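# Unpack heat sink and slip sheet onto pads, re-stow tools

## Task

Remove the finned metal heat sink and the slip sheet beneath it from their crate. Place the heat sink upright with its fins pointing up on the small pad, and lay the sheet flat on the large pad, each lying entirely within the outline of its pad. Afterwards, return every tool you used to the stand slot it came from, release it, and withdraw the arm well away from the tools. The heat sink is too wide for grip50. Finish with nothing held and the arm clear.

## Robot and tools

Robot: a single 7-joint Flexiv Rizon 4 arm whose flange carries a tool changer. Three tools hang in forks on a stand: grip50 (two-finger, 50 mm stroke), grip85 (two-finger, 85 mm stroke) and cup (suction). A locked tool counts as part of the arm. Joints, base to wrist: waist, shoulder, upper arm roll, elbow, forearm roll, wrist pitch, wrist roll.

Frames. Scene frame: origin on the table top beneath the arm base, +z up, +y to the left when looking along +x. Reported end_effector_position (metres) and end_effector_quat_wxyz give the centre of the changer's flat face in that frame, tool or not. Face frame: its z axis points out of the arm. Tool points, in mm in face axes: grip50 grip centre (0, -25, 180); grip85 grip centre (0, 0, 173) closed, 13 mm closer to the face when fully open; cup rim centre (0, 0, 175). Both grippers close along face x.

execute_actions(actions): a list of actions run one after another. Each action is a table of 1 to 15 rows; each row lasts one 1/30 s step, and a short table repeats its final row until 15 steps pass. A row is 14 numbers, each in [-1, 1]: dx, dy, dz, rx, ry, rz, lock, grip50_position, grip50_force_limit, grip50_speed, grip85_position, grip85_force_limit, grip85_speed, cup_suction. The first six are an offset, not a pose: a target for the face relative to where it was measured when that action began (for the first action of a call, the last pose a result reported), expressed in face axes. Every row is relative to that same start, not to the row before. Scale: 1.0 = 0.6 m for dx..dz and 180 degrees for the rotation vector rx, ry, rz. Each step is clipped to at most 70 mm and 16 degrees from the measured pose, so long offsets need several actions. An empty list just returns the current state and images.

Tool numbers: lock >0 locks, <0 unlocks, 0 keeps the last command. Gripper position: +1 fully open; grip50 pads touch near -0.65, grip85 near -0.8; -1 closes until blocked (use -1 to grip). force_limit: -1 about 20 N up to +1 about 185 N (grip50) or 235 N (grip85). speed: -1 about 20 mm/s to +1 about 150 mm/s. cup_suction above 0.01 is on, otherwise off with venting; it persists between actions.

move(target, speed, blocking): target is one 14-number row as above, its offset taken from the pose in the latest result showing one; the face travels in a straight line toward it. speed in m/s, 0.002 to 0.5 (default 0.25; turning up to twice that in rad/s). Paths last 0.5 to 10 s and stop at 10 s even if short. It does not avoid obstacles, and the face can lag, drift or overshoot speed, especially with the arm nearly straight. Slow approaches and small overshoot past contact keep pushes gentle. blocking=false returns after 0.5 s; then only wait or stop are accepted until the move reports its end. The move line reports done, off_target, moving, held or fault, distance to target, and limits (paced = sent pose clipped; held = some steps blocked by a check, after which the arm may jump ahead fast).

wait(seconds): 0 to 10, holds the last command. stop(): brakes a running move, needing room. zoom_image(camera, region): camera cam_head_left or cam_head_right (both 504x504), region [x0, y0, x1, y1] pixels, at most 504x504. read_manual(section): licence text only. finished_scene(scene): ends the current scene, numbered as given; irreversible, so only after the goal is met and stable.

Results: pose and velocities, Hand target (where the controller is now steering), optional 'pose unreachable' (clearance check altered the command), joint positions and torques (noisy, offset), step readings with HELD for restrained steps, tool_id (grip50, grip85, cup, none), plate_near, locked, unlocked, in_stand, unlock_refused, gripper object_status (0 moving, 1 blocked opening, 2 blocked closing = gripped, 3 at target or pads met, also possible on thin objects), position_measured (grip50 opening mm ≈ (250 - counts) × 0.202; grip85 counts 78≈60 mm, 130≈40 mm, 180≈20 mm, 230 closed), cup_suction_measured (1 ≈ 75 kPa vacuum; near 0 means no seal) and cup_part_present. Tool readings show n/a until the tool is ready.

Picking a tool: align the face with the plate within about 1 mm and 1 degree, face -y pointing to the fork's open side; when plate_near is 1 send lock +1 and wait for locked 1. The gripper then cycles closed and open by itself. Lift 20 mm (10 to 30), slide at least 110 mm along face -y out of the fork, then rise. Returning: reverse that path; when in_stand is 1, keep still, send lock -1, wait for unlocked 1. Unlocking elsewhere is refused. Forks: arms 40 to 70 mm either side along face x, front ends 45 mm toward the open side, tops 18 mm below a hung plate's face; slots 180 mm apart.

Gripping: hold position at -1 and check object_status 2; any change of 0.01 or more resets it. Cup: suction on, whole rim on a smooth flat area away from edges and holes; the cup shortens up to 12 mm under vacuum. Release by setting down, suction off, rising 15 mm. Use grip85 or cup for the heat sink.

Avoid: contact torque at a joint's load limit (waist and shoulder 107, upper arm roll and elbow 55.6, wrist joints 33.9 N m) or any external force of 200 N, which freezes the arm 10 s; long holding of loads that overheats motors (warning at 65 °C, brakes at 80 °C); dropping, slamming or pushing objects hard, and anything leaving the table, which fails the task. Loose objects may occasionally be nudged by disturbances.

Each tool is called after "Call:" in YAML: its name, and indented under it one key for each argument.

## Session

Call:
execute_actions:
  actions: []

Scene clock: 0.00 s.
end_effector_position=(+0.4411, +0.0072, +0.3020) locked=0 unlocked=1 plate_near=0 in_stand=0 unlock_refused=0 tool_id=none grip50_position_measured=n/a grip50_object_status=n/a grip85_position_measured=n/a grip85_object_status=n/a cup_suction_measured=n/a cup_part_present=n/a end_effector_quat_wxyz=(+0.002, +1.000, +0.008, -0.003) end_effector_velocity=(-0.000, +0.000, -0.000) end_effector_angular_velocity=(-0.001, -0.000, +0.001)
Joint positions: [ 0.212 -0.112  0.049  2.364 -0.01   0.904  0.266]
Joint velocities: [-0.     0.     0.     0.    -0.001  0.    -0.   ]
Joint torques (N m, as the joint torque sensors report them, + toward a larger angle): no reading
Hand target: +0.441, +0.007, +0.302; +0.002, +1.000, +0.008, -0.003

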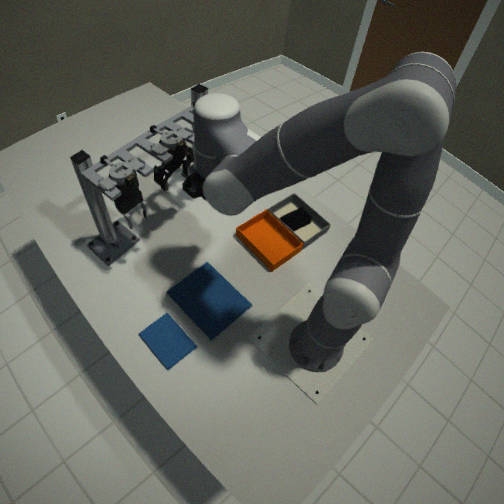

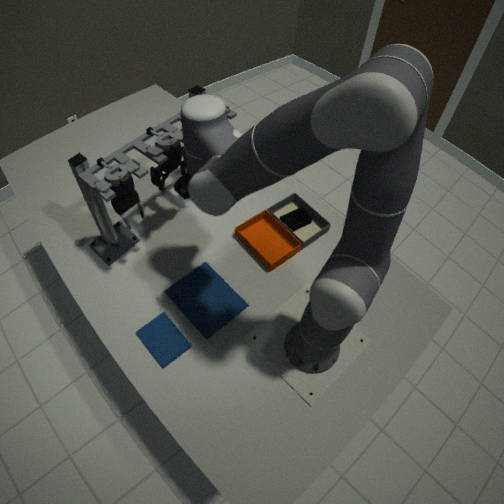

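Call:
zoom_image:
  camera: "cam_head_left"
  region: [40, 60, 340, 300]

Call:
move:
  target: [-0.3,0.5,0,0,0,0,0,1,0,0,1,0,0,0]

Region (40, 60, 340, 300) of cam_head_left's 504x504 image, scaled by 1.680, with more detail than that image has; it fills the top 403 rows of this view, and the rest is white.

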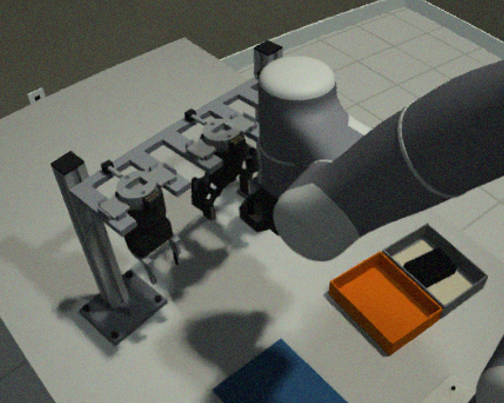

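Scene clock: 2.27 s.
end_effector_position=(+0.2653, -0.2957, +0.3044) locked=0 unlocked=1 plate_near=0 in_stand=0 unlock_refused=0 tool_id=none grip50_position_measured=n/a grip50_object_status=n/a grip85_position_measured=n/a grip85_object_status=n/a cup_suction_measured=n/a cup_part_present=n/a end_effector_quat_wxyz=(+0.003, +1.000, +0.008, -0.003) end_effector_velocity=(-0.000, -0.001, -0.000) end_effector_angular_velocity=(+0.001, -0.001, +0.001)
Joint positions: [-0.228  0.055 -0.353  2.549 -0.036  0.927 -0.556]
Joint velocities: [-0.    -0.002 -0.003 -0.002  0.003 -0.    -0.006]
Joint torques (N m, as the joint torque sensors report them, + toward a larger angle): [ -1.77  21.13  -1.07 -21.69  -2.52   3.87  -0.09]
Hand target: +0.265, -0.296, +0.304; +0.003, +1.000, +0.008, -0.003
Off the commanded pose: 0.001 m, 0 deg.
move: done

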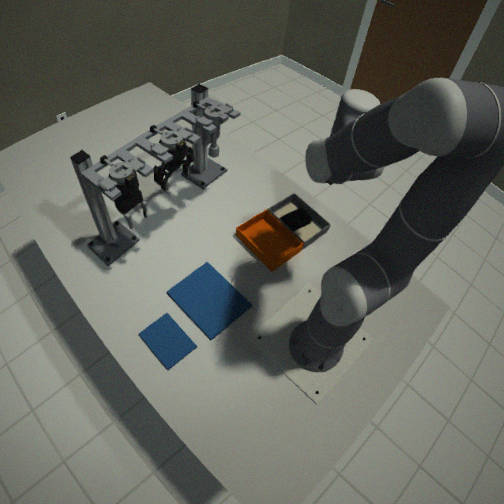

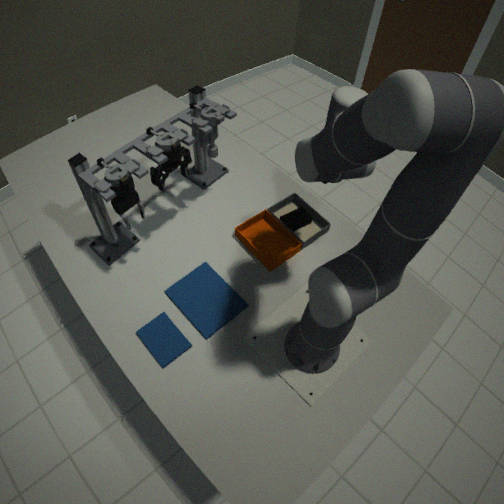

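Call:
move:
  target: [0.3,-0.393,-0.1,0,0,-0.5,0,1,0,0,1,0,0,0]

Call:
zoom_image:
  camera: "cam_head_left"
  region: [60, 40, 310, 240]

Call:
zoom_image:
  camera: "cam_head_right"
  region: [60, 40, 310, 240]

Scene clock: 6.33 s.
end_effector_position=(+0.4425, -0.0569, +0.3624) locked=0 unlocked=1 plate_near=0 in_stand=0 unlock_refused=0 tool_id=none grip50_position_measured=n/a grip50_object_status=n/a grip85_position_measured=n/a grip85_object_status=n/a cup_suction_measured=n/a cup_part_present=n/a end_effector_quat_wxyz=(+0.000, +0.702, +0.712, -0.004) end_effector_velocity=(+0.001, +0.001, +0.000) end_effector_angular_velocity=(+0.001, +0.000, +0.005)
Joint positions: [ 0.207  0.03  -0.094  2.309 -0.007  0.708 -1.455]
Joint velocities: [ 0.001 -0.001  0.    -0.002  0.001 -0.001 -0.005]
Joint torques (N m, as the joint torque sensors report them, + toward a larger angle): [  0.88  27.15   1.37 -25.72  -3.3    3.9   -0.27]
Hand target: +0.443, -0.057, +0.362; +0.000, +0.702, +0.713, -0.004
Off the commanded pose: 0.001 m, 0 deg.
move: done

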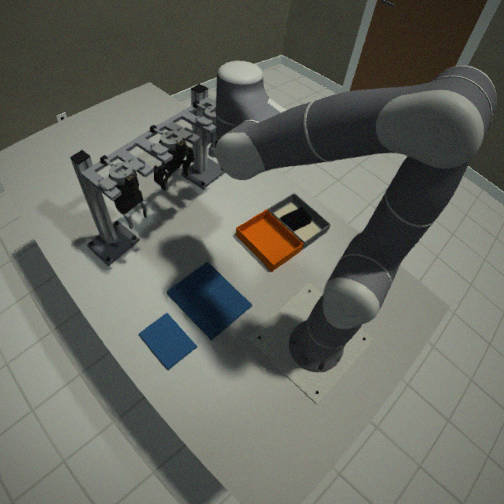

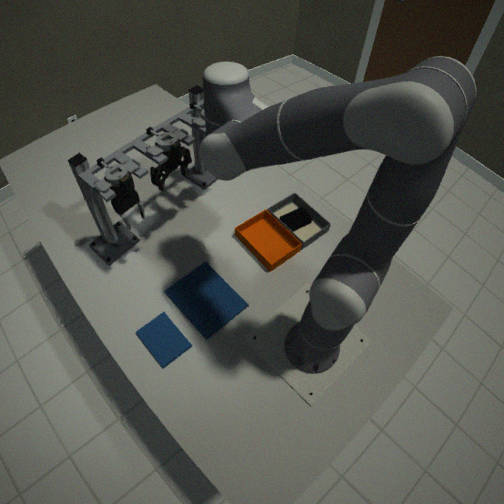

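Region (60, 40, 310, 240) of cam_head_left's 504x504 image, scaled by 2.016, with more detail than that image has; it fills the top 403 rows of this view, and the rest is white.

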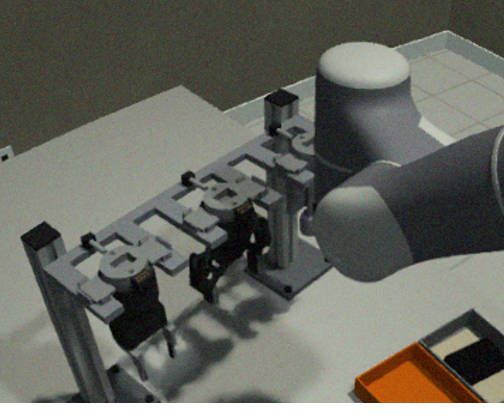

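Region (60, 40, 310, 240) of cam_head_right's 504x504 image, scaled by 2.016, with more detail than that image has; it fills the top 403 rows of this view, and the rest is white.

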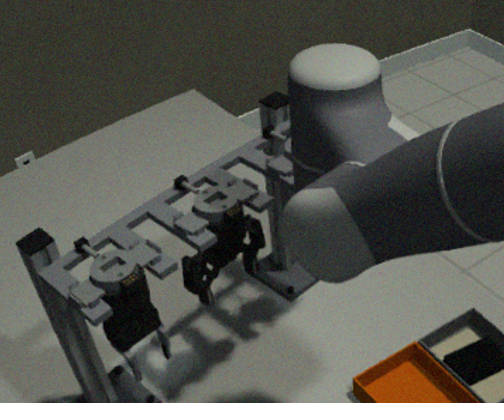

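Call:
move:
  target: [0.6,0,0.4,0,0,0,0,1,0,0,1,0,0,0]

Call:
zoom_image:
  camera: "cam_head_left"
  region: [40, 100, 340, 400]

Scene clock: 8.70 s.
end_effector_position=(+0.4360, +0.3022, +0.1203) locked=0 unlocked=1 plate_near=0 in_stand=0 unlock_refused=0 tool_id=none grip50_position_measured=n/a grip50_object_status=n/a grip85_position_measured=n/a grip85_object_status=n/a cup_suction_measured=n/a cup_part_present=n/a end_effector_quat_wxyz=(-0.000, +0.702, +0.712, -0.003) end_effector_velocity=(+0.001, +0.001, -0.001) end_effector_angular_velocity=(+0.000, -0.001, -0.000)
Joint positions: [ 0.734 -0.726  0.054  2.138 -0.131  1.289 -0.673]
Joint velocities: [ 0.002 -0.003 -0.002 -0.004  0.     0.     0.001]
Joint torques (N m, as the joint torque sensors report them, + toward a larger angle): [  0.24  47.44   1.02 -13.59  -1.66   4.99   1.02]
Hand target: +0.436, +0.302, +0.120; -0.000, +0.702, +0.712, -0.003
Off the commanded pose: 0.001 m, 0 deg.
move: done

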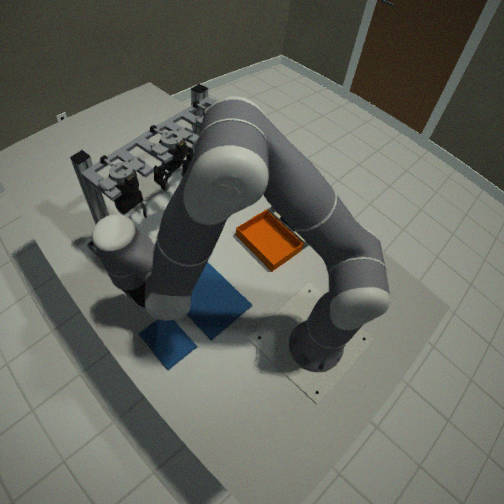

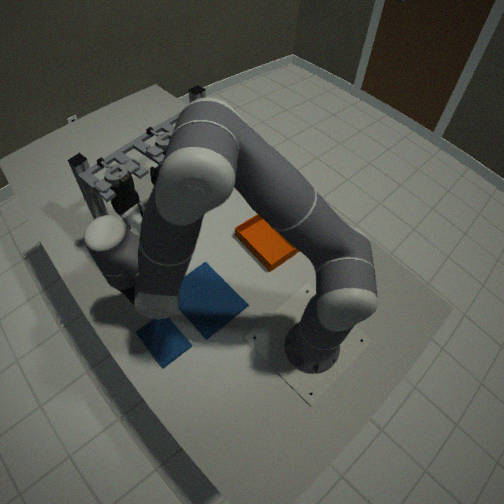

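Region (40, 100, 340, 400) of cam_head_left's 504x504 image, scaled by 1.680, with more detail than that image has.

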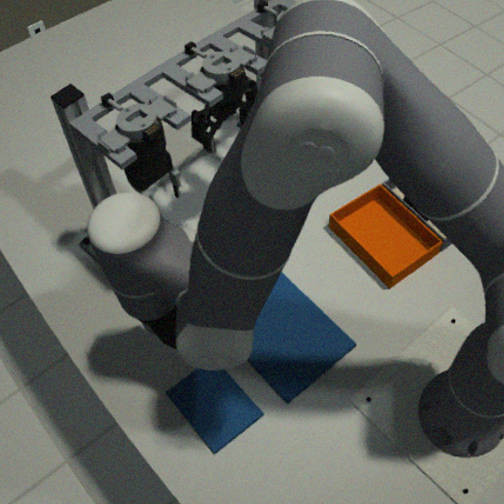

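Call:
move:
  target: [-0.25,0.19,-0.4,0,0,0,0,1,0,0,1,0,0,0]

Call:
zoom_image:
  camera: "cam_head_left"
  region: [40, 40, 290, 290]

Call:
zoom_image:
  camera: "cam_head_right"
  region: [40, 40, 290, 290]

Scene clock: 20.20 s.
end_effector_position=(+0.5169, +0.2002, +0.2853) locked=0 unlocked=1 plate_near=0 in_stand=0 unlock_refused=0 tool_id=none grip50_position_measured=n/a grip50_object_status=n/a grip85_position_measured=n/a grip85_object_status=n/a cup_suction_measured=n/a cup_part_present=n/a end_effector_quat_wxyz=(+0.002, +0.702, +0.712, -0.002) end_effector_velocity=(-0.000, +0.000, -0.000) end_effector_angular_velocity=(-0.001, +0.000, +0.001)
Joint positions: [ 0.476 -0.38   0.09   2.048 -0.057  0.857 -0.969]
Joint velocities: [ 0.    -0.     0.     0.    -0.001 -0.    -0.   ]
Joint torques (N m, as the joint torque sensors report them, + toward a larger angle): [  1.42  45.64   3.01 -24.88  -3.82   5.51   0.41]
Hand target: +0.517, +0.201, +0.286; +0.002, +0.702, +0.712, -0.002
Off the commanded pose: 0.095 m, 0 deg.
FORCE FAULT: contact force on the arm reached its limit, and the arm stopped for 10 seconds. The contact can be on any part of the arm, not only on its tool. That time counts as 20 of the actions that you can send in this scene. The arm's remaining commands of this call were not run. The arm holds still and accepts commands again. Move the arm away from the contact; if what it grips holds it there, let go first. Pushing or pulling that hard again can fault the arm again.
move: fault

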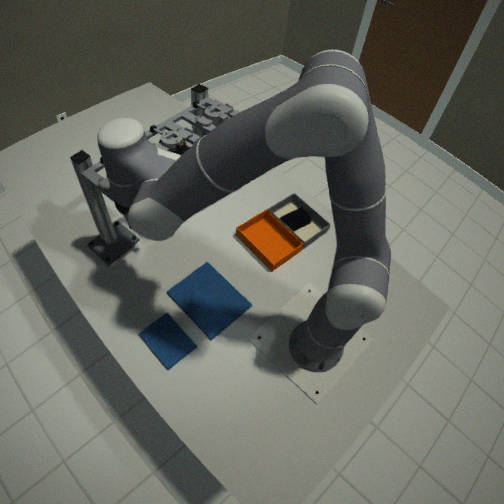

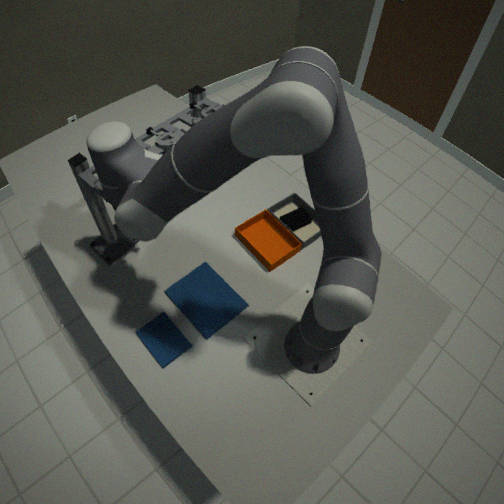

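Region (40, 40, 290, 290) of cam_head_left's 504x504 image, scaled by 2.016, with more detail than that image has.

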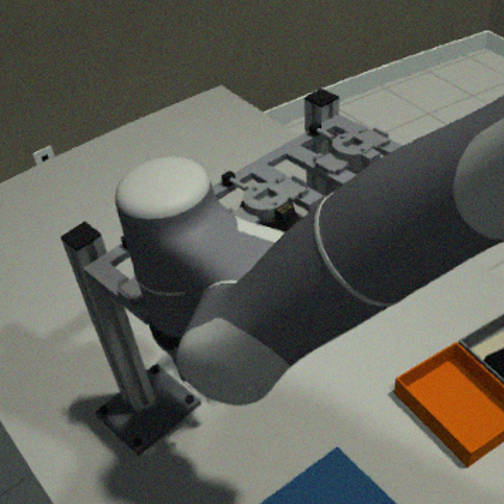

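Region (40, 40, 290, 290) of cam_head_right's 504x504 image, scaled by 2.016, with more detail than that image has.

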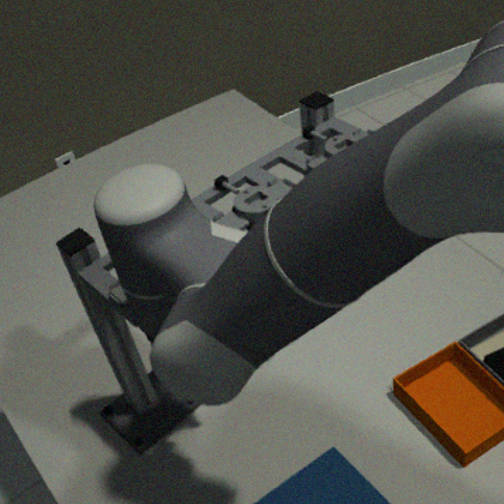

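Call:
move:
  target: [0,-0.08,-0.2,0,0,0,0,1,0,0,1,0,0,0]
  speed: 0.1

Call:
move:
  target: [-0.32,0.25,0,0,0,0,0,1,0,0,1,0,0,0]
  speed: 0.15

Call:
zoom_image:
  camera: "cam_head_left"
  region: [40, 20, 290, 270]

Scene clock: 22.10 s.
end_effector_position=(+0.4694, +0.2002, +0.4055) locked=0 unlocked=1 plate_near=0 in_stand=0 unlock_refused=0 tool_id=none grip50_position_measured=n/a grip50_object_status=n/a grip85_position_measured=n/a grip85_object_status=n/a cup_suction_measured=n/a cup_part_present=n/a end_effector_quat_wxyz=(+0.002, +0.703, +0.712, -0.002) end_effector_velocity=(-0.001, -0.000, +0.001) end_effector_angular_velocity=(-0.001, +0.001, -0.001)
Joint positions: [ 0.482 -0.092  0.136  2.042 -0.02   0.565 -0.943]
Joint velocities: [-0.     0.003  0.    -0.     0.001 -0.004  0.   ]
Joint torques (N m, as the joint torque sensors report them, + toward a larger angle): [  1.08  36.35   2.01 -27.88  -3.76   3.89   0.85]
Hand target: +0.469, +0.200, +0.406; +0.002, +0.703, +0.712, -0.002
Off the commanded pose: 0.000 m, 0 deg.
move: done

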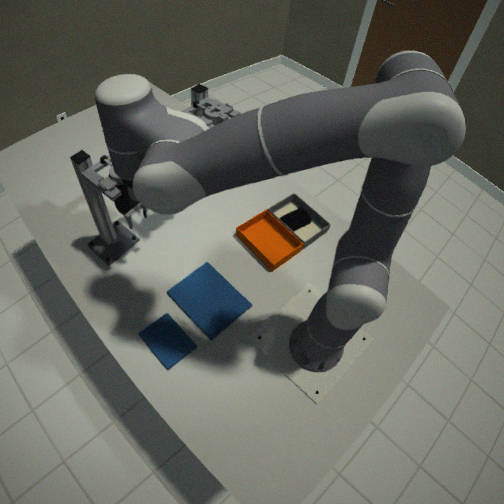

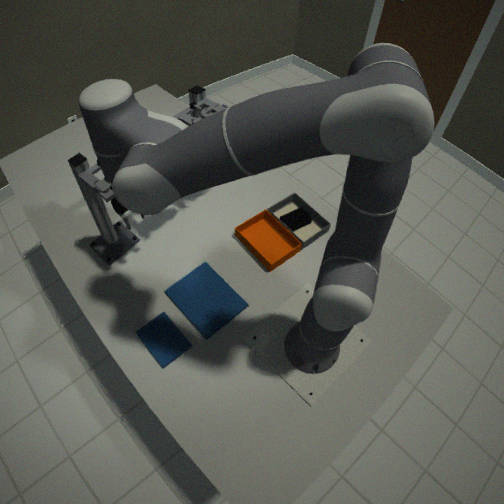

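Scene clock: 24.13 s.
end_effector_position=(+0.6216, +0.0098, +0.4062) locked=0 unlocked=1 plate_near=0 in_stand=0 unlock_refused=0 tool_id=none grip50_position_measured=n/a grip50_object_status=n/a grip85_position_measured=n/a grip85_object_status=n/a cup_suction_measured=n/a cup_part_present=n/a end_effector_quat_wxyz=(+0.002, +0.703, +0.712, -0.002) end_effector_velocity=(+0.001, -0.001, +0.000) end_effector_angular_velocity=(+0.001, +0.000, +0.000)
Joint positions: [ 0.251 -0.328 -0.076  1.729  0.023  0.489 -1.403]
Joint velocities: [-0.002 -0.002  0.    -0.004  0.001 -0.001 -0.002]
Joint torques (N m, as the joint torque sensors report them, + toward a larger angle): [ -1.95  46.99  -1.44 -28.88  -3.87   3.84  -0.11]
Hand target: +0.622, +0.009, +0.406; +0.002, +0.703, +0.712, -0.003
Off the commanded pose: 0.001 m, 0 deg.
move: done

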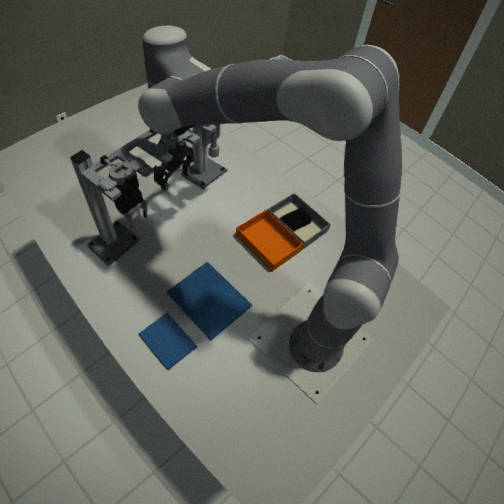

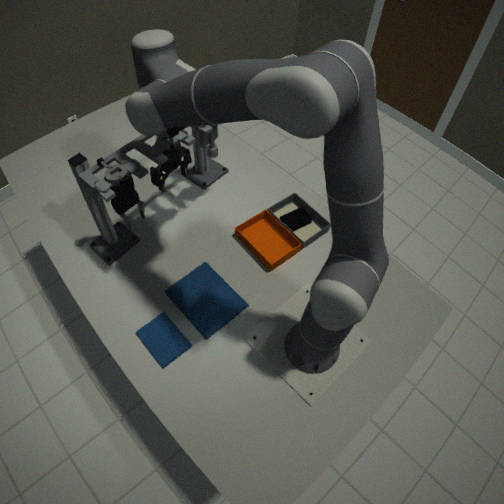

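Region (40, 20, 290, 270) of cam_head_left's 504x504 image, scaled by 2.016, with more detail than that image has.

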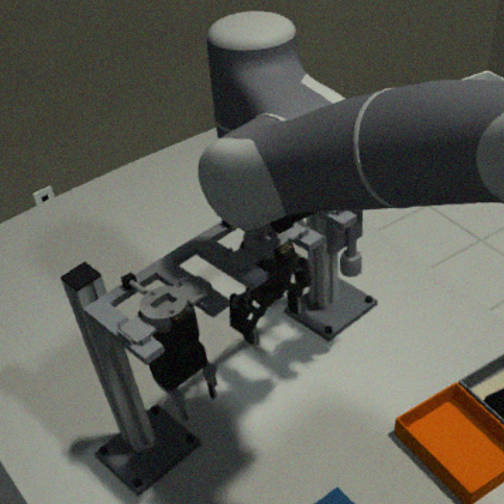

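Call:
move:
  target: [0,0,0.15,0,0,0,0,1,0,0,1,0,0,0]
  speed: 0.02

Scene clock: 37.10 s.
end_effector_position=(+0.6288, +0.0101, +0.3711) locked=0 unlocked=1 plate_near=0 in_stand=0 unlock_refused=0 tool_id=none grip50_position_measured=n/a grip50_object_status=n/a grip85_position_measured=n/a grip85_object_status=n/a cup_suction_measured=n/a cup_part_present=n/a end_effector_quat_wxyz=(+0.016, +0.701, +0.713, +0.013) end_effector_velocity=(+0.000, -0.000, +0.000) end_effector_angular_velocity=(-0.000, -0.000, +0.000)
Joint positions: [ 0.248 -0.377 -0.073  1.775  0.021  0.624 -1.407]
Joint velocities: [-0.  0. -0. -0. -0. -0. -0.]
Joint torques (N m, as the joint torque sensors report them, + toward a larger angle): [ -0.23  36.72  -0.2  -18.09  -1.88   1.85   0.33]
Hand target: +0.628, +0.010, +0.369; +0.014, +0.701, +0.713, +0.010
Off the commanded pose: 0.055 m, 2 deg.
TORQUE FAULT: the external load on joint 4 (elbow) reached its load limit, and the arm stopped for 10 seconds. That time counts as 20 of the actions that you can send in this scene. The arm's remaining commands of this call were not run. The arm holds where it stopped, with the lock number at 0 and the other tool numbers unchanged, and accepts commands again: back off and push less far. The arm stops again, at the same cost, whenever a joint's load reaches its limit.
move: fault

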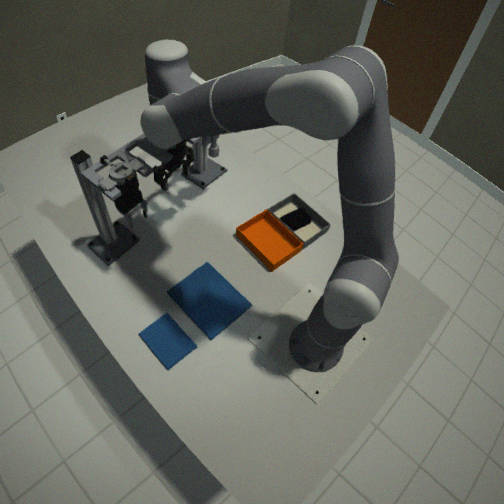

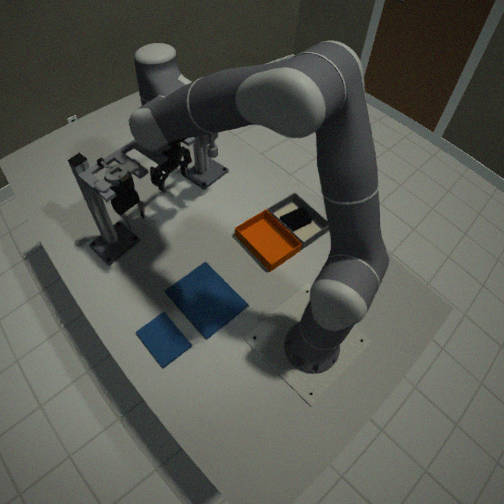

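Call:
move:
  target: [0,0,-0.02,0.013,0.0013,0.0054,0,1,0,0,1,0,0,0]
  speed: 0.05

Call:
move:
  target: [0.15,-0.2,0,0,0,0,0,1,0,0,1,0,0,0]
  speed: 0.1

Call:
move:
  target: [0,0,0.063,0,0,0,0,1,0,0,1,0,0,0]
  speed: 0.05

Scene clock: 38.43 s.
end_effector_position=(+0.6284, +0.0103, +0.3830) locked=0 unlocked=1 plate_near=0 in_stand=0 unlock_refused=0 tool_id=none grip50_position_measured=n/a grip50_object_status=n/a grip85_position_measured=n/a grip85_object_status=n/a cup_suction_measured=n/a cup_part_present=n/a end_effector_quat_wxyz=(+0.001, +0.707, +0.708, -0.000) end_effector_velocity=(+0.000, -0.000, +0.001) end_effector_angular_velocity=(+0.000, +0.004, -0.001)
Joint positions: [ 0.246 -0.37  -0.073  1.733  0.033  0.537 -1.398]
Joint velocities: [ 0.     0.    -0.    -0.004  0.001 -0.008  0.001]
Joint torques (N m, as the joint torque sensors report them, + toward a larger angle): [ -1.74  49.77  -1.36 -27.86  -3.86   3.89   0.84]
Hand target: +0.628, +0.010, +0.383; +0.000, +0.707, +0.707, -0.000
Off the commanded pose: 0.000 m, 0 deg.
move: done

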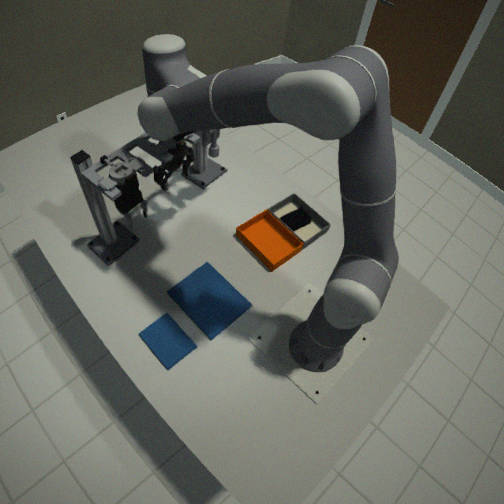

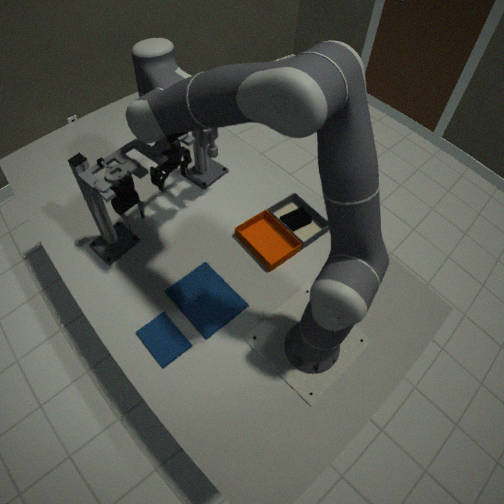

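Scene clock: 40.30 s.
end_effector_position=(+0.5085, +0.1003, +0.3832) locked=0 unlocked=1 plate_near=0 in_stand=0 unlock_refused=0 tool_id=none grip50_position_measured=n/a grip50_object_status=n/a grip85_position_measured=n/a grip85_object_status=n/a cup_suction_measured=n/a cup_part_present=n/a end_effector_quat_wxyz=(+0.000, +0.707, +0.707, -0.000) end_effector_velocity=(-0.001, +0.001, -0.000) end_effector_angular_velocity=(-0.001, +0.001, +0.000)
Joint positions: [ 0.364 -0.128  0.039  2.064 -0.005  0.627 -1.154]
Joint velocities: [ 0.002  0.002  0.001  0.003 -0.001 -0.     0.003]
Joint torques (N m, as the joint torque sensors report them, + toward a larger angle): [  0.92  37.29   1.48 -26.33  -4.19   5.01   0.64]
Hand target: +0.508, +0.101, +0.383; +0.001, +0.707, +0.708, -0.000
Off the commanded pose: 0.000 m, 0 deg.
move: done

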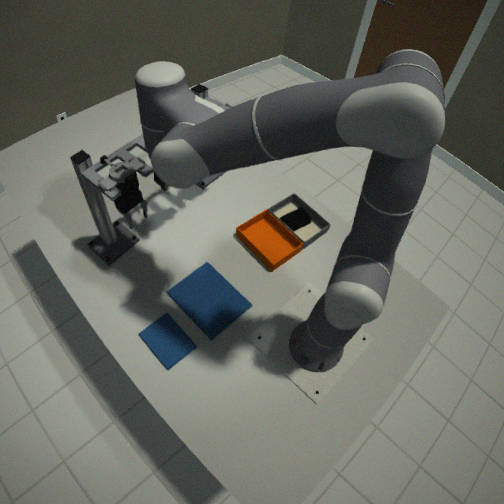

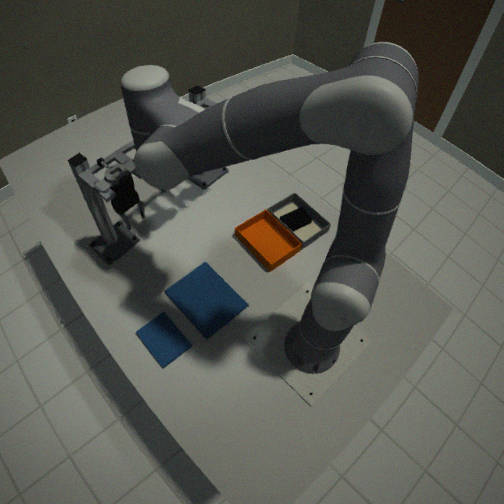

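Scene clock: 41.37 s.
end_effector_position=(+0.5084, +0.1004, +0.3455) locked=0 unlocked=1 plate_near=0 in_stand=0 unlock_refused=0 tool_id=none grip50_position_measured=n/a grip50_object_status=n/a grip85_position_measured=n/a grip85_object_status=n/a cup_suction_measured=n/a cup_part_present=n/a end_effector_quat_wxyz=(+0.000, +0.707, +0.708, -0.000) end_effector_velocity=(+0.000, -0.000, -0.001) end_effector_angular_velocity=(-0.001, -0.001, +0.000)
Joint positions: [ 0.364 -0.189  0.038  2.108 -0.008  0.732 -1.152]
Joint velocities: [-0.    -0.002 -0.     0.001 -0.001  0.004  0.   ]
Joint torques (N m, as the joint torque sensors report them, + toward a larger angle): [ -0.07  38.01   0.22 -24.82  -3.92   4.92   0.86]
Hand target: +0.508, +0.100, +0.345; +0.000, +0.707, +0.708, -0.000
Off the commanded pose: 0.000 m, 0 deg.
move: done

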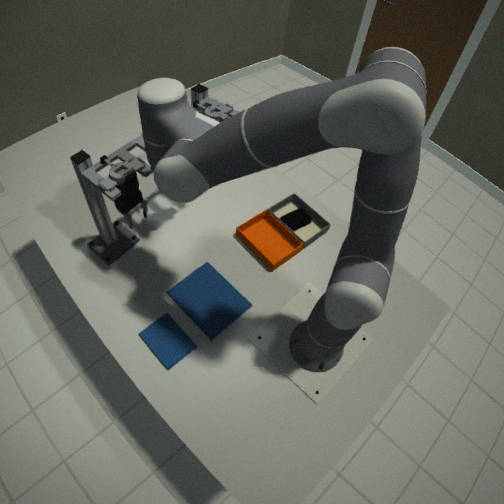

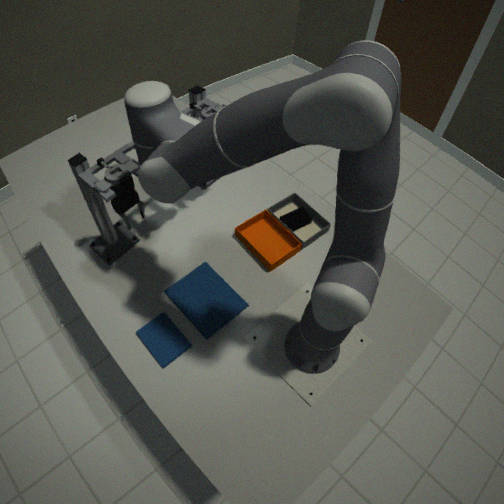

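Step forward 5 mm at a time.

Call:
execute_actions:
  actions:
    - [[0,0.008,0,0,0,0,0,1,0,0,1,0,0,0]]
    - [[0,0.008,0,0,0,0,0,1,0,0,1,0,0,0]]
    - [[0,0.008,0,0,0,0,0,1,0,0,1,0,0,0]]
    - [[0,0.008,0,0,0,0,0,1,0,0,1,0,0,0]]
    - [[0,0.008,0,0,0,0,0,1,0,0,1,0,0,0]]
    - [[0,0.008,0,0,0,0,0,1,0,0,1,0,0,0]]
    - [[0,0.008,0,0,0,0,0,1,0,0,1,0,0,0]]
    - [[0,0.008,0,0,0,0,0,1,0,0,1,0,0,0]]
    - [[0,0.008,0,0,0,0,0,1,0,0,1,0,0,0]]
    - [[0,0.008,0,0,0,0,0,1,0,0,1,0,0,0]]
    - [[0,0.008,0,0,0,0,0,1,0,0,1,0,0,0]]
    - [[0,0.008,0,0,0,0,0,1,0,0,1,0,0,0]]
    - [[0,0.008,0,0,0,0,0,1,0,0,1,0,0,0]]
    - [[0,0.008,0,0,0,0,0,1,0,0,1,0,0,0]]

Scene clock: 48.67 s.
end_effector_position=(+0.5703, +0.1028, +0.3435) locked=0 unlocked=1 plate_near=0 in_stand=0 unlock_refused=0 tool_id=none grip50_position_measured=n/a grip50_object_status=n/a grip85_position_measured=n/a grip85_object_status=n/a cup_suction_measured=n/a cup_part_present=n/a end_effector_quat_wxyz=(-0.003, +0.706, +0.708, -0.004) end_effector_velocity=(-0.000, +0.000, -0.000) end_effector_angular_velocity=(+0.000, +0.001, +0.000)
Joint positions: [ 0.351 -0.324  0.011  1.921  0.     0.669 -1.201]
Joint velocities: [ 0.002  0.    -0.002  0.     0.001 -0.001 -0.001]
Joint torques (N m, as the joint torque sensors report them, + toward a larger angle): [ -1.9   28.93  -9.53 -51.64  -8.6   17.13   0.96]
Hand target: +0.574, +0.103, +0.346; +0.001, +0.706, +0.708, +0.001
Off the commanded pose: 0.005 m, 1 deg.
Step readings (end_effector_position; steps 1 to 15: 1st action; 16 to 30: 2nd action; 31 to 45: 3rd action; 46 to 60: 4th action; 61 to 75: 5th action; 76 to 90: 6th action; 91 to 105: 7th action; 106 to 120: 8th action; 121 to 135: 9th action; 136 to 150: 10th action; 151 to 165: 11th action; 166 to 180: 12th action; 181 to 195: 13th action):
0: (+0.5084, +0.1004, +0.3454)
1: (+0.5086, +0.1004, +0.3454)
2: (+0.5100, +0.1006, +0.3454)
4: (+0.5122, +0.1006, +0.3456)
8: (+0.5130, +0.1006, +0.3455)
15: (+0.5132, +0.1006, +0.3455)
16: (+0.5134, +0.1006, +0.3455)
17: (+0.5148, +0.1007, +0.3455)
19: (+0.5169, +0.1007, +0.3456)
23: (+0.5178, +0.1008, +0.3456)
30: (+0.5180, +0.1008, +0.3456)
31: (+0.5182, +0.1008, +0.3456)
32: (+0.5196, +0.1009, +0.3456)
34: (+0.5217, +0.1009, +0.3457)
38: (+0.5226, +0.1010, +0.3456)
45: (+0.5228, +0.1010, +0.3457)
46: (+0.5230, +0.1010, +0.3457)
47: (+0.5244, +0.1011, +0.3457)
49: (+0.5265, +0.1011, +0.3458)
53: (+0.5274, +0.1012, +0.3457)
60: (+0.5275, +0.1012, +0.3457)
61: (+0.5277, +0.1012, +0.3457)
62: (+0.5291, +0.1013, +0.3457)
64: (+0.5313, +0.1013, +0.3458)
68: (+0.5321, +0.1014, +0.3458)
75: (+0.5323, +0.1014, +0.3458)
76: (+0.5325, +0.1014, +0.3458)
77: (+0.5339, +0.1015, +0.3458)
79: (+0.5360, +0.1015, +0.3459)
83: (+0.5369, +0.1016, +0.3459)
90: (+0.5371, +0.1016, +0.3459)
91: (+0.5373, +0.1016, +0.3459)
92: (+0.5387, +0.1017, +0.3459)
94: (+0.5408, +0.1017, +0.3460)
98: (+0.5417, +0.1018, +0.3460)
105: (+0.5419, +0.1018, +0.3460)
106: (+0.5421, +0.1018, +0.3460)
107: (+0.5435, +0.1019, +0.3460)
109: (+0.5456, +0.1019, +0.3461)
113: (+0.5465, +0.1020, +0.3460)
120: (+0.5467, +0.1020, +0.3461)
121: (+0.5469, +0.1020, +0.3461)
122: (+0.5483, +0.1021, +0.3461)
124: (+0.5504, +0.1021, +0.3462)
128: (+0.5513, +0.1022, +0.3461)
135: (+0.5515, +0.1022, +0.3461)
136: (+0.5517, +0.1022, +0.3461)
137: (+0.5531, +0.1023, +0.3462)
139: (+0.5552, +0.1023, +0.3463)
143: (+0.5561, +0.1024, +0.3462)
150: (+0.5562, +0.1023, +0.3462)
151: (+0.5564, +0.1023, +0.3462)
152: (+0.5578, +0.1022, +0.3462)
154: (+0.5600, +0.1024, +0.3463)
158: (+0.5608, +0.1025, +0.3463)
165: (+0.5610, +0.1025, +0.3463)
166: (+0.5612, +0.1025, +0.3463)
167: (+0.5626, +0.1027, +0.3463)
169: (+0.5647, +0.1026, +0.3464)
173: (+0.5656, +0.1027, +0.3464)
180: (+0.5658, +0.1027, +0.3464)
181: (+0.5660, +0.1027, +0.3464)
182: (+0.5674, +0.1029, +0.3464)
184: (+0.5695, +0.1028, +0.3465)
Lines left out of this list: 7.

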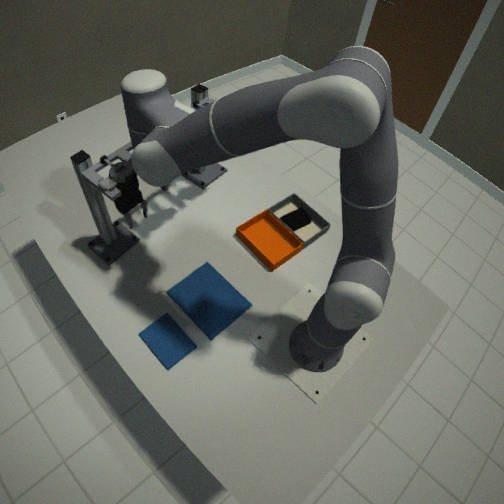

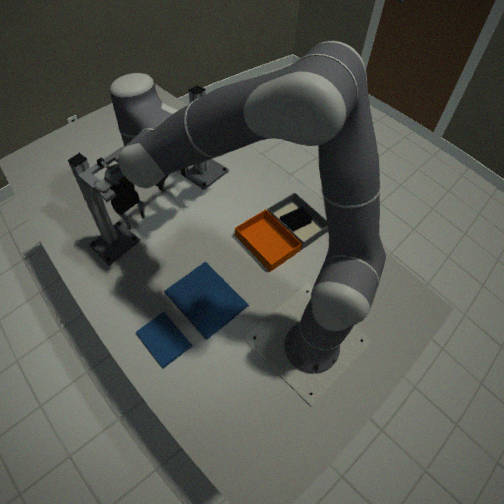

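Call:
execute_actions:
  actions:
    - [[0,-0.008,-0.004,0,0,0,0,1,0,0,1,0,0,0]]
    - [[0.0025,0,0,0,0,0,0,1,0,0,1,0,0,0]]
    - [[0.0025,0,0,0,0,0,0,1,0,0,1,0,0,0]]
    - [[0.0025,0,0,0,0,0,0,1,0,0,1,0,0,0]]
    - [[0.0025,0,0,0,0,0,0,1,0,0,1,0,0,0]]
    - [[0.0025,0,0,0,0,0,0,1,0,0,1,0,0,0]]
    - [[0.0025,0,0,0,0,0,0,1,0,0,1,0,0,0]]
    - [[0.0025,0,0,0,0,0,0,1,0,0,1,0,0,0]]
    - [[0.0025,0,0,0,0,0,0,1,0,0,1,0,0,0]]

Scene clock: 53.37 s.
end_effector_position=(+0.5671, +0.1041, +0.3464) locked=0 unlocked=1 plate_near=0 in_stand=0 unlock_refused=0 tool_id=none grip50_position_measured=n/a grip50_object_status=n/a grip85_position_measured=n/a grip85_object_status=n/a cup_suction_measured=n/a cup_part_present=n/a end_effector_quat_wxyz=(-0.002, +0.712, +0.703, -0.005) end_effector_velocity=(-0.000, +0.000, -0.000) end_effector_angular_velocity=(+0.000, +0.000, -0.000)
Joint positions: [ 0.356 -0.313  0.01   1.928 -0.003  0.666 -1.178]
Joint velocities: [ 0. -0.  0.  0.  0. -0.  0.]
Joint torques (N m, as the joint torque sensors report them, + toward a larger angle): [  7.88  42.39   6.19 -27.33  -3.58   4.54   0.52]
Hand target: +0.567, +0.106, +0.346; -0.002, +0.711, +0.703, -0.005
Off the commanded pose: 0.001 m, 0 deg.
Step readings (end_effector_position; steps 1 to 15: 1st action; 16 to 30: 2nd action; 31 to 45: 3rd action; 46 to 60: 4th action; 61 to 75: 5th action; 76 to 90: 6th action; 91 to 105: 7th action; 106 to 120: 8th action; 121 to 135: 9th action):
0: (+0.5703, +0.1028, +0.3435)
1: (+0.5701, +0.1027, +0.3435)
2: (+0.5692, +0.1026, +0.3441)
4: (+0.5677, +0.1026, +0.3461)
8: (+0.5660, +0.1026, +0.3460)
15: (+0.5657, +0.1025, +0.3460)
16: (+0.5657, +0.1026, +0.3460)
17: (+0.5657, +0.1030, +0.3460)
19: (+0.5657, +0.1032, +0.3460)
23: (+0.5657, +0.1033, +0.3460)
30: (+0.5658, +0.1033, +0.3460)
31: (+0.5658, +0.1033, +0.3460)
32: (+0.5658, +0.1034, +0.3460)
34: (+0.5659, +0.1035, +0.3460)
38: (+0.5659, +0.1035, +0.3460)
45: (+0.5659, +0.1035, +0.3460)
46: (+0.5659, +0.1035, +0.3461)
47: (+0.5660, +0.1036, +0.3461)
49: (+0.5661, +0.1036, +0.3461)
53: (+0.5661, +0.1036, +0.3461)
60: (+0.5661, +0.1036, +0.3461)
61: (+0.5661, +0.1036, +0.3461)
62: (+0.5662, +0.1037, +0.3461)
64: (+0.5662, +0.1037, +0.3461)
68: (+0.5663, +0.1037, +0.3461)
75: (+0.5663, +0.1037, +0.3461)
76: (+0.5663, +0.1037, +0.3461)
77: (+0.5664, +0.1038, +0.3462)
79: (+0.5664, +0.1038, +0.3462)
83: (+0.5665, +0.1038, +0.3462)
90: (+0.5665, +0.1038, +0.3462)
91: (+0.5665, +0.1038, +0.3462)
92: (+0.5665, +0.1039, +0.3462)
94: (+0.5666, +0.1039, +0.3462)
98: (+0.5667, +0.1039, +0.3462)
105: (+0.5667, +0.1039, +0.3462)
106: (+0.5667, +0.1039, +0.3463)
107: (+0.5667, +0.1039, +0.3463)
109: (+0.5668, +0.1040, +0.3463)
113: (+0.5668, +0.1040, +0.3463)
120: (+0.5669, +0.1040, +0.3463)
121: (+0.5669, +0.1040, +0.3463)
122: (+0.5669, +0.1040, +0.3463)
124: (+0.5670, +0.1041, +0.3463)
128: (+0.5670, +0.1041, +0.3464)
135: end_effector_position above

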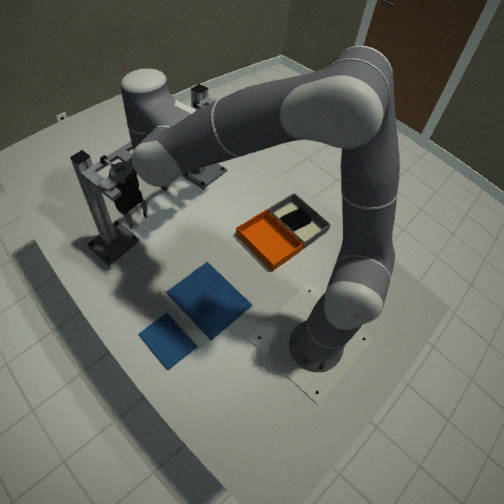

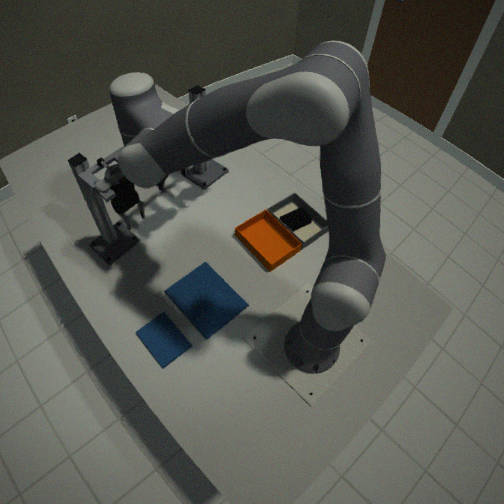

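Call:
execute_actions:
  actions:
    - [[-0.0025,0,0,0,0,-0.004,0,1,0,0,1,0,0,0]]
    - [[-0.0025,0,0,0,0,0,0,1,0,0,1,0,0,0]]
    - [[-0.0025,0,0,0,0,0,0,1,0,0,1,0,0,0]]
    - [[-0.0025,0,0,0,0,0,0,1,0,0,1,0,0,0]]
    - [[-0.0025,0,0,0,0,0,0,1,0,0,1,0,0,0]]
    - [[-0.0025,0,0,0,0,0,0,1,0,0,1,0,0,0]]
    - [[-0.0025,0,0,0,0,0,0,1,0,0,1,0,0,0]]
    - [[-0.0025,0,0,0,0,0,0,1,0,0,1,0,0,0]]
    - [[-0.0025,0,0,0,0,0,0,1,0,0,1,0,0,0]]

Scene clock: 58.17 s.
end_effector_position=(+0.5667, +0.0919, +0.3460) locked=0 unlocked=1 plate_near=0 in_stand=0 unlock_refused=0 tool_id=none grip50_position_measured=n/a grip50_object_status=n/a grip85_position_measured=n/a grip85_object_status=n/a cup_suction_measured=n/a cup_part_present=n/a end_effector_quat_wxyz=(-0.002, +0.707, +0.707, -0.006) end_effector_velocity=(-0.000, -0.000, -0.000) end_effector_angular_velocity=(+0.000, +0.000, -0.000)
Joint positions: [ 0.338 -0.309  0.008  1.935 -0.003  0.666 -1.211]
Joint velocities: [ 0. -0. -0.  0.  0.  0.  0.]
Joint torques (N m, as the joint torque sensors report them, + toward a larger angle): [ -1.6   45.25   0.2  -25.72  -3.51   4.84  -0.23]
Hand target: +0.567, +0.092, +0.346; -0.002, +0.707, +0.707, -0.006
Off the commanded pose: 0.000 m, 0 deg.
Step readings (end_effector_position; steps 1 to 15: 1st action; 16 to 30: 2nd action; 31 to 45: 3rd action; 46 to 60: 4th action; 61 to 75: 5th action; 76 to 90: 6th action; 91 to 105: 7th action; 106 to 120: 8th action; 121 to 135: 9th action):
0: (+0.5671, +0.1041, +0.3464)
1: (+0.5671, +0.1040, +0.3464)
2: (+0.5671, +0.1036, +0.3464)
4: (+0.5670, +0.1031, +0.3463)
8: (+0.5670, +0.1028, +0.3463)
15: (+0.5670, +0.1027, +0.3463)
16: (+0.5670, +0.1027, +0.3463)
17: (+0.5669, +0.1023, +0.3463)
19: (+0.5669, +0.1017, +0.3462)
23: (+0.5669, +0.1015, +0.3462)
30: (+0.5669, +0.1014, +0.3462)
31: (+0.5669, +0.1013, +0.3462)
32: (+0.5669, +0.1010, +0.3462)
34: (+0.5669, +0.1004, +0.3462)
38: (+0.5669, +0.1001, +0.3462)
45: (+0.5669, +0.1000, +0.3462)
46: (+0.5669, +0.0999, +0.3462)
47: (+0.5669, +0.0996, +0.3462)
49: (+0.5669, +0.0990, +0.3462)
53: (+0.5669, +0.0988, +0.3462)
60: (+0.5669, +0.0987, +0.3462)
61: (+0.5669, +0.0986, +0.3462)
62: (+0.5668, +0.0983, +0.3461)
64: (+0.5668, +0.0977, +0.3461)
68: (+0.5668, +0.0974, +0.3461)
75: (+0.5668, +0.0973, +0.3461)
76: (+0.5668, +0.0973, +0.3461)
77: (+0.5668, +0.0969, +0.3461)
79: (+0.5668, +0.0963, +0.3461)
83: (+0.5668, +0.0961, +0.3461)
90: (+0.5668, +0.0960, +0.3461)
91: (+0.5668, +0.0959, +0.3461)
92: (+0.5668, +0.0956, +0.3461)
94: (+0.5668, +0.0950, +0.3460)
98: (+0.5668, +0.0947, +0.3460)
105: (+0.5668, +0.0946, +0.3460)
106: (+0.5668, +0.0946, +0.3460)
107: (+0.5667, +0.0942, +0.3460)
109: (+0.5668, +0.0936, +0.3460)
113: (+0.5667, +0.0934, +0.3460)
120: (+0.5668, +0.0933, +0.3460)
121: (+0.5668, +0.0932, +0.3460)
122: (+0.5667, +0.0929, +0.3460)
124: (+0.5667, +0.0923, +0.3460)
128: (+0.5667, +0.0920, +0.3460)
135: end_effector_position above

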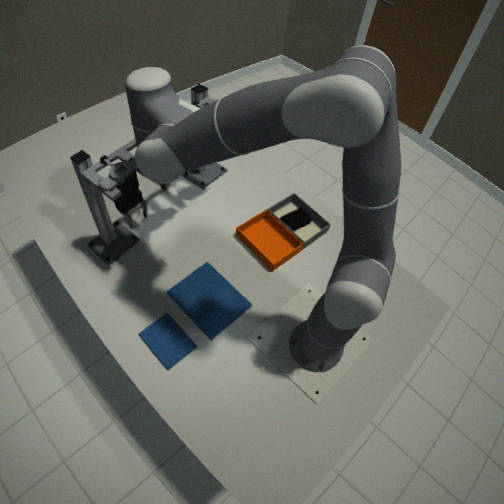

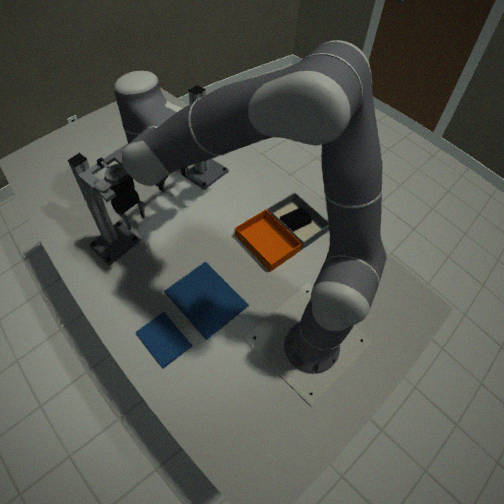

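Call:
execute_actions:
  actions:
    - [[-0.0025,0,0,0,0,0,0,1,0,0,1,0,0,0]]
    - [[-0.0025,0,0,0,0,0,0,1,0,0,1,0,0,0]]
    - [[-0.0025,0,0,0,0,0,0,1,0,0,1,0,0,0]]
    - [[-0.0025,0,0,0,0,0,0,1,0,0,1,0,0,0]]
    - [[-0.0025,0,0,0,0,0,0,1,0,0,1,0,0,0]]
    - [[-0.0025,0,0,0,0,0,0,1,0,0,1,0,0,0]]
    - [[-0.0025,0,0,0,0,0,0,1,0,0,1,0,0,0]]
    - [[-0.0025,0,0,0,0,0,0,1,0,0,1,0,0,0]]
    - [[-0.0025,0,0,0,0,0,0,1,0,0,1,0,0,0]]
    - [[-0.0025,0,0,0,0,0,0,1,0,0,1,0,0,0]]
    - [[-0.0025,0,0,0,0,0,0,1,0,0,1,0,0,0]]
    - [[-0.0025,0,0,0,0,0,0,1,0,0,1,0,0,0]]

Scene clock: 64.37 s.
end_effector_position=(+0.5665, +0.0758, +0.3455) locked=0 unlocked=1 plate_near=0 in_stand=0 unlock_refused=0 tool_id=none grip50_position_measured=n/a grip50_object_status=n/a grip85_position_measured=n/a grip85_object_status=n/a cup_suction_measured=n/a cup_part_present=n/a end_effector_quat_wxyz=(-0.002, +0.707, +0.707, -0.008) end_effector_velocity=(+0.000, -0.000, +0.000) end_effector_angular_velocity=(+0.000, -0.000, -0.000)
Joint positions: [ 0.316 -0.304  0.003  1.943 -0.003  0.666 -1.238]
Joint velocities: [-0.     0.     0.    -0.001  0.    -0.    -0.   ]
Joint torques (N m, as the joint torque sensors report them, + toward a larger angle): [ -1.83  45.17   0.21 -25.47  -3.58   4.65  -0.22]
Hand target: +0.566, +0.076, +0.346; -0.002, +0.707, +0.707, -0.008
Off the commanded pose: 0.000 m, 0 deg.
Step readings (end_effector_position; steps 1 to 15: 1st action; 16 to 30: 2nd action; 31 to 45: 3rd action; 46 to 60: 4th action; 61 to 75: 5th action; 76 to 90: 6th action; 91 to 105: 7th action; 106 to 120: 8th action; 121 to 135: 9th action; 136 to 150: 10th action; 151 to 165: 11th action; 166 to 180: 12th action):
0: (+0.5667, +0.0919, +0.3460)
1: (+0.5667, +0.0919, +0.3459)
2: (+0.5667, +0.0915, +0.3459)
4: (+0.5667, +0.0909, +0.3459)
8: (+0.5667, +0.0907, +0.3459)
15: (+0.5667, +0.0906, +0.3459)
16: (+0.5667, +0.0905, +0.3459)
17: (+0.5667, +0.0902, +0.3459)
19: (+0.5667, +0.0896, +0.3459)
23: (+0.5667, +0.0894, +0.3459)
30: (+0.5667, +0.0893, +0.3459)
31: (+0.5667, +0.0892, +0.3459)
32: (+0.5666, +0.0889, +0.3459)
34: (+0.5666, +0.0882, +0.3458)
38: (+0.5666, +0.0880, +0.3458)
45: (+0.5666, +0.0879, +0.3458)
46: (+0.5666, +0.0878, +0.3458)
47: (+0.5666, +0.0875, +0.3458)
49: (+0.5666, +0.0869, +0.3458)
53: (+0.5666, +0.0867, +0.3458)
60: (+0.5666, +0.0866, +0.3458)
61: (+0.5666, +0.0865, +0.3458)
62: (+0.5666, +0.0862, +0.3458)
64: (+0.5666, +0.0856, +0.3458)
68: (+0.5666, +0.0853, +0.3458)
75: (+0.5666, +0.0852, +0.3458)
76: (+0.5666, +0.0851, +0.3458)
77: (+0.5666, +0.0848, +0.3458)
79: (+0.5666, +0.0842, +0.3457)
83: (+0.5666, +0.0840, +0.3457)
90: (+0.5666, +0.0839, +0.3457)
91: (+0.5666, +0.0838, +0.3457)
92: (+0.5665, +0.0835, +0.3457)
94: (+0.5665, +0.0829, +0.3457)
98: (+0.5665, +0.0826, +0.3457)
105: (+0.5666, +0.0825, +0.3457)
106: (+0.5665, +0.0825, +0.3457)
107: (+0.5665, +0.0821, +0.3457)
109: (+0.5665, +0.0815, +0.3457)
113: (+0.5665, +0.0813, +0.3457)
120: (+0.5665, +0.0812, +0.3457)
121: (+0.5665, +0.0811, +0.3457)
122: (+0.5665, +0.0808, +0.3457)
124: (+0.5665, +0.0802, +0.3456)
128: (+0.5665, +0.0799, +0.3456)
135: (+0.5665, +0.0798, +0.3456)
136: (+0.5665, +0.0798, +0.3456)
137: (+0.5665, +0.0794, +0.3456)
139: (+0.5665, +0.0788, +0.3456)
143: (+0.5665, +0.0786, +0.3456)
150: (+0.5665, +0.0785, +0.3456)
151: (+0.5665, +0.0784, +0.3456)
152: (+0.5665, +0.0781, +0.3456)
154: (+0.5665, +0.0775, +0.3456)
158: (+0.5665, +0.0773, +0.3456)
165: (+0.5665, +0.0772, +0.3456)
166: (+0.5665, +0.0771, +0.3456)
167: (+0.5664, +0.0768, +0.3456)
169: (+0.5664, +0.0762, +0.3455)
173: (+0.5664, +0.0759, +0.3455)
180: end_effector_position above

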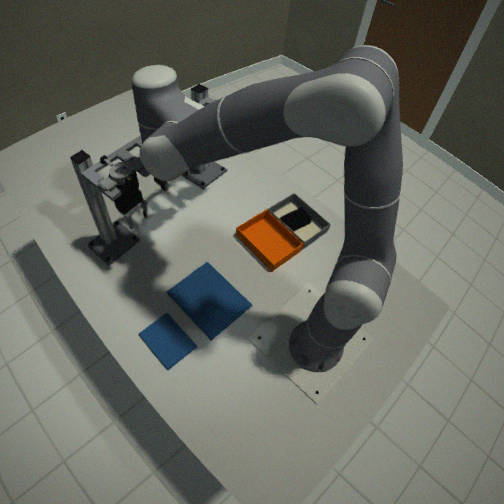

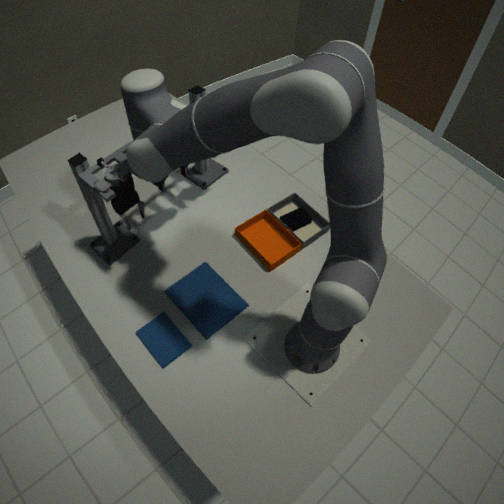

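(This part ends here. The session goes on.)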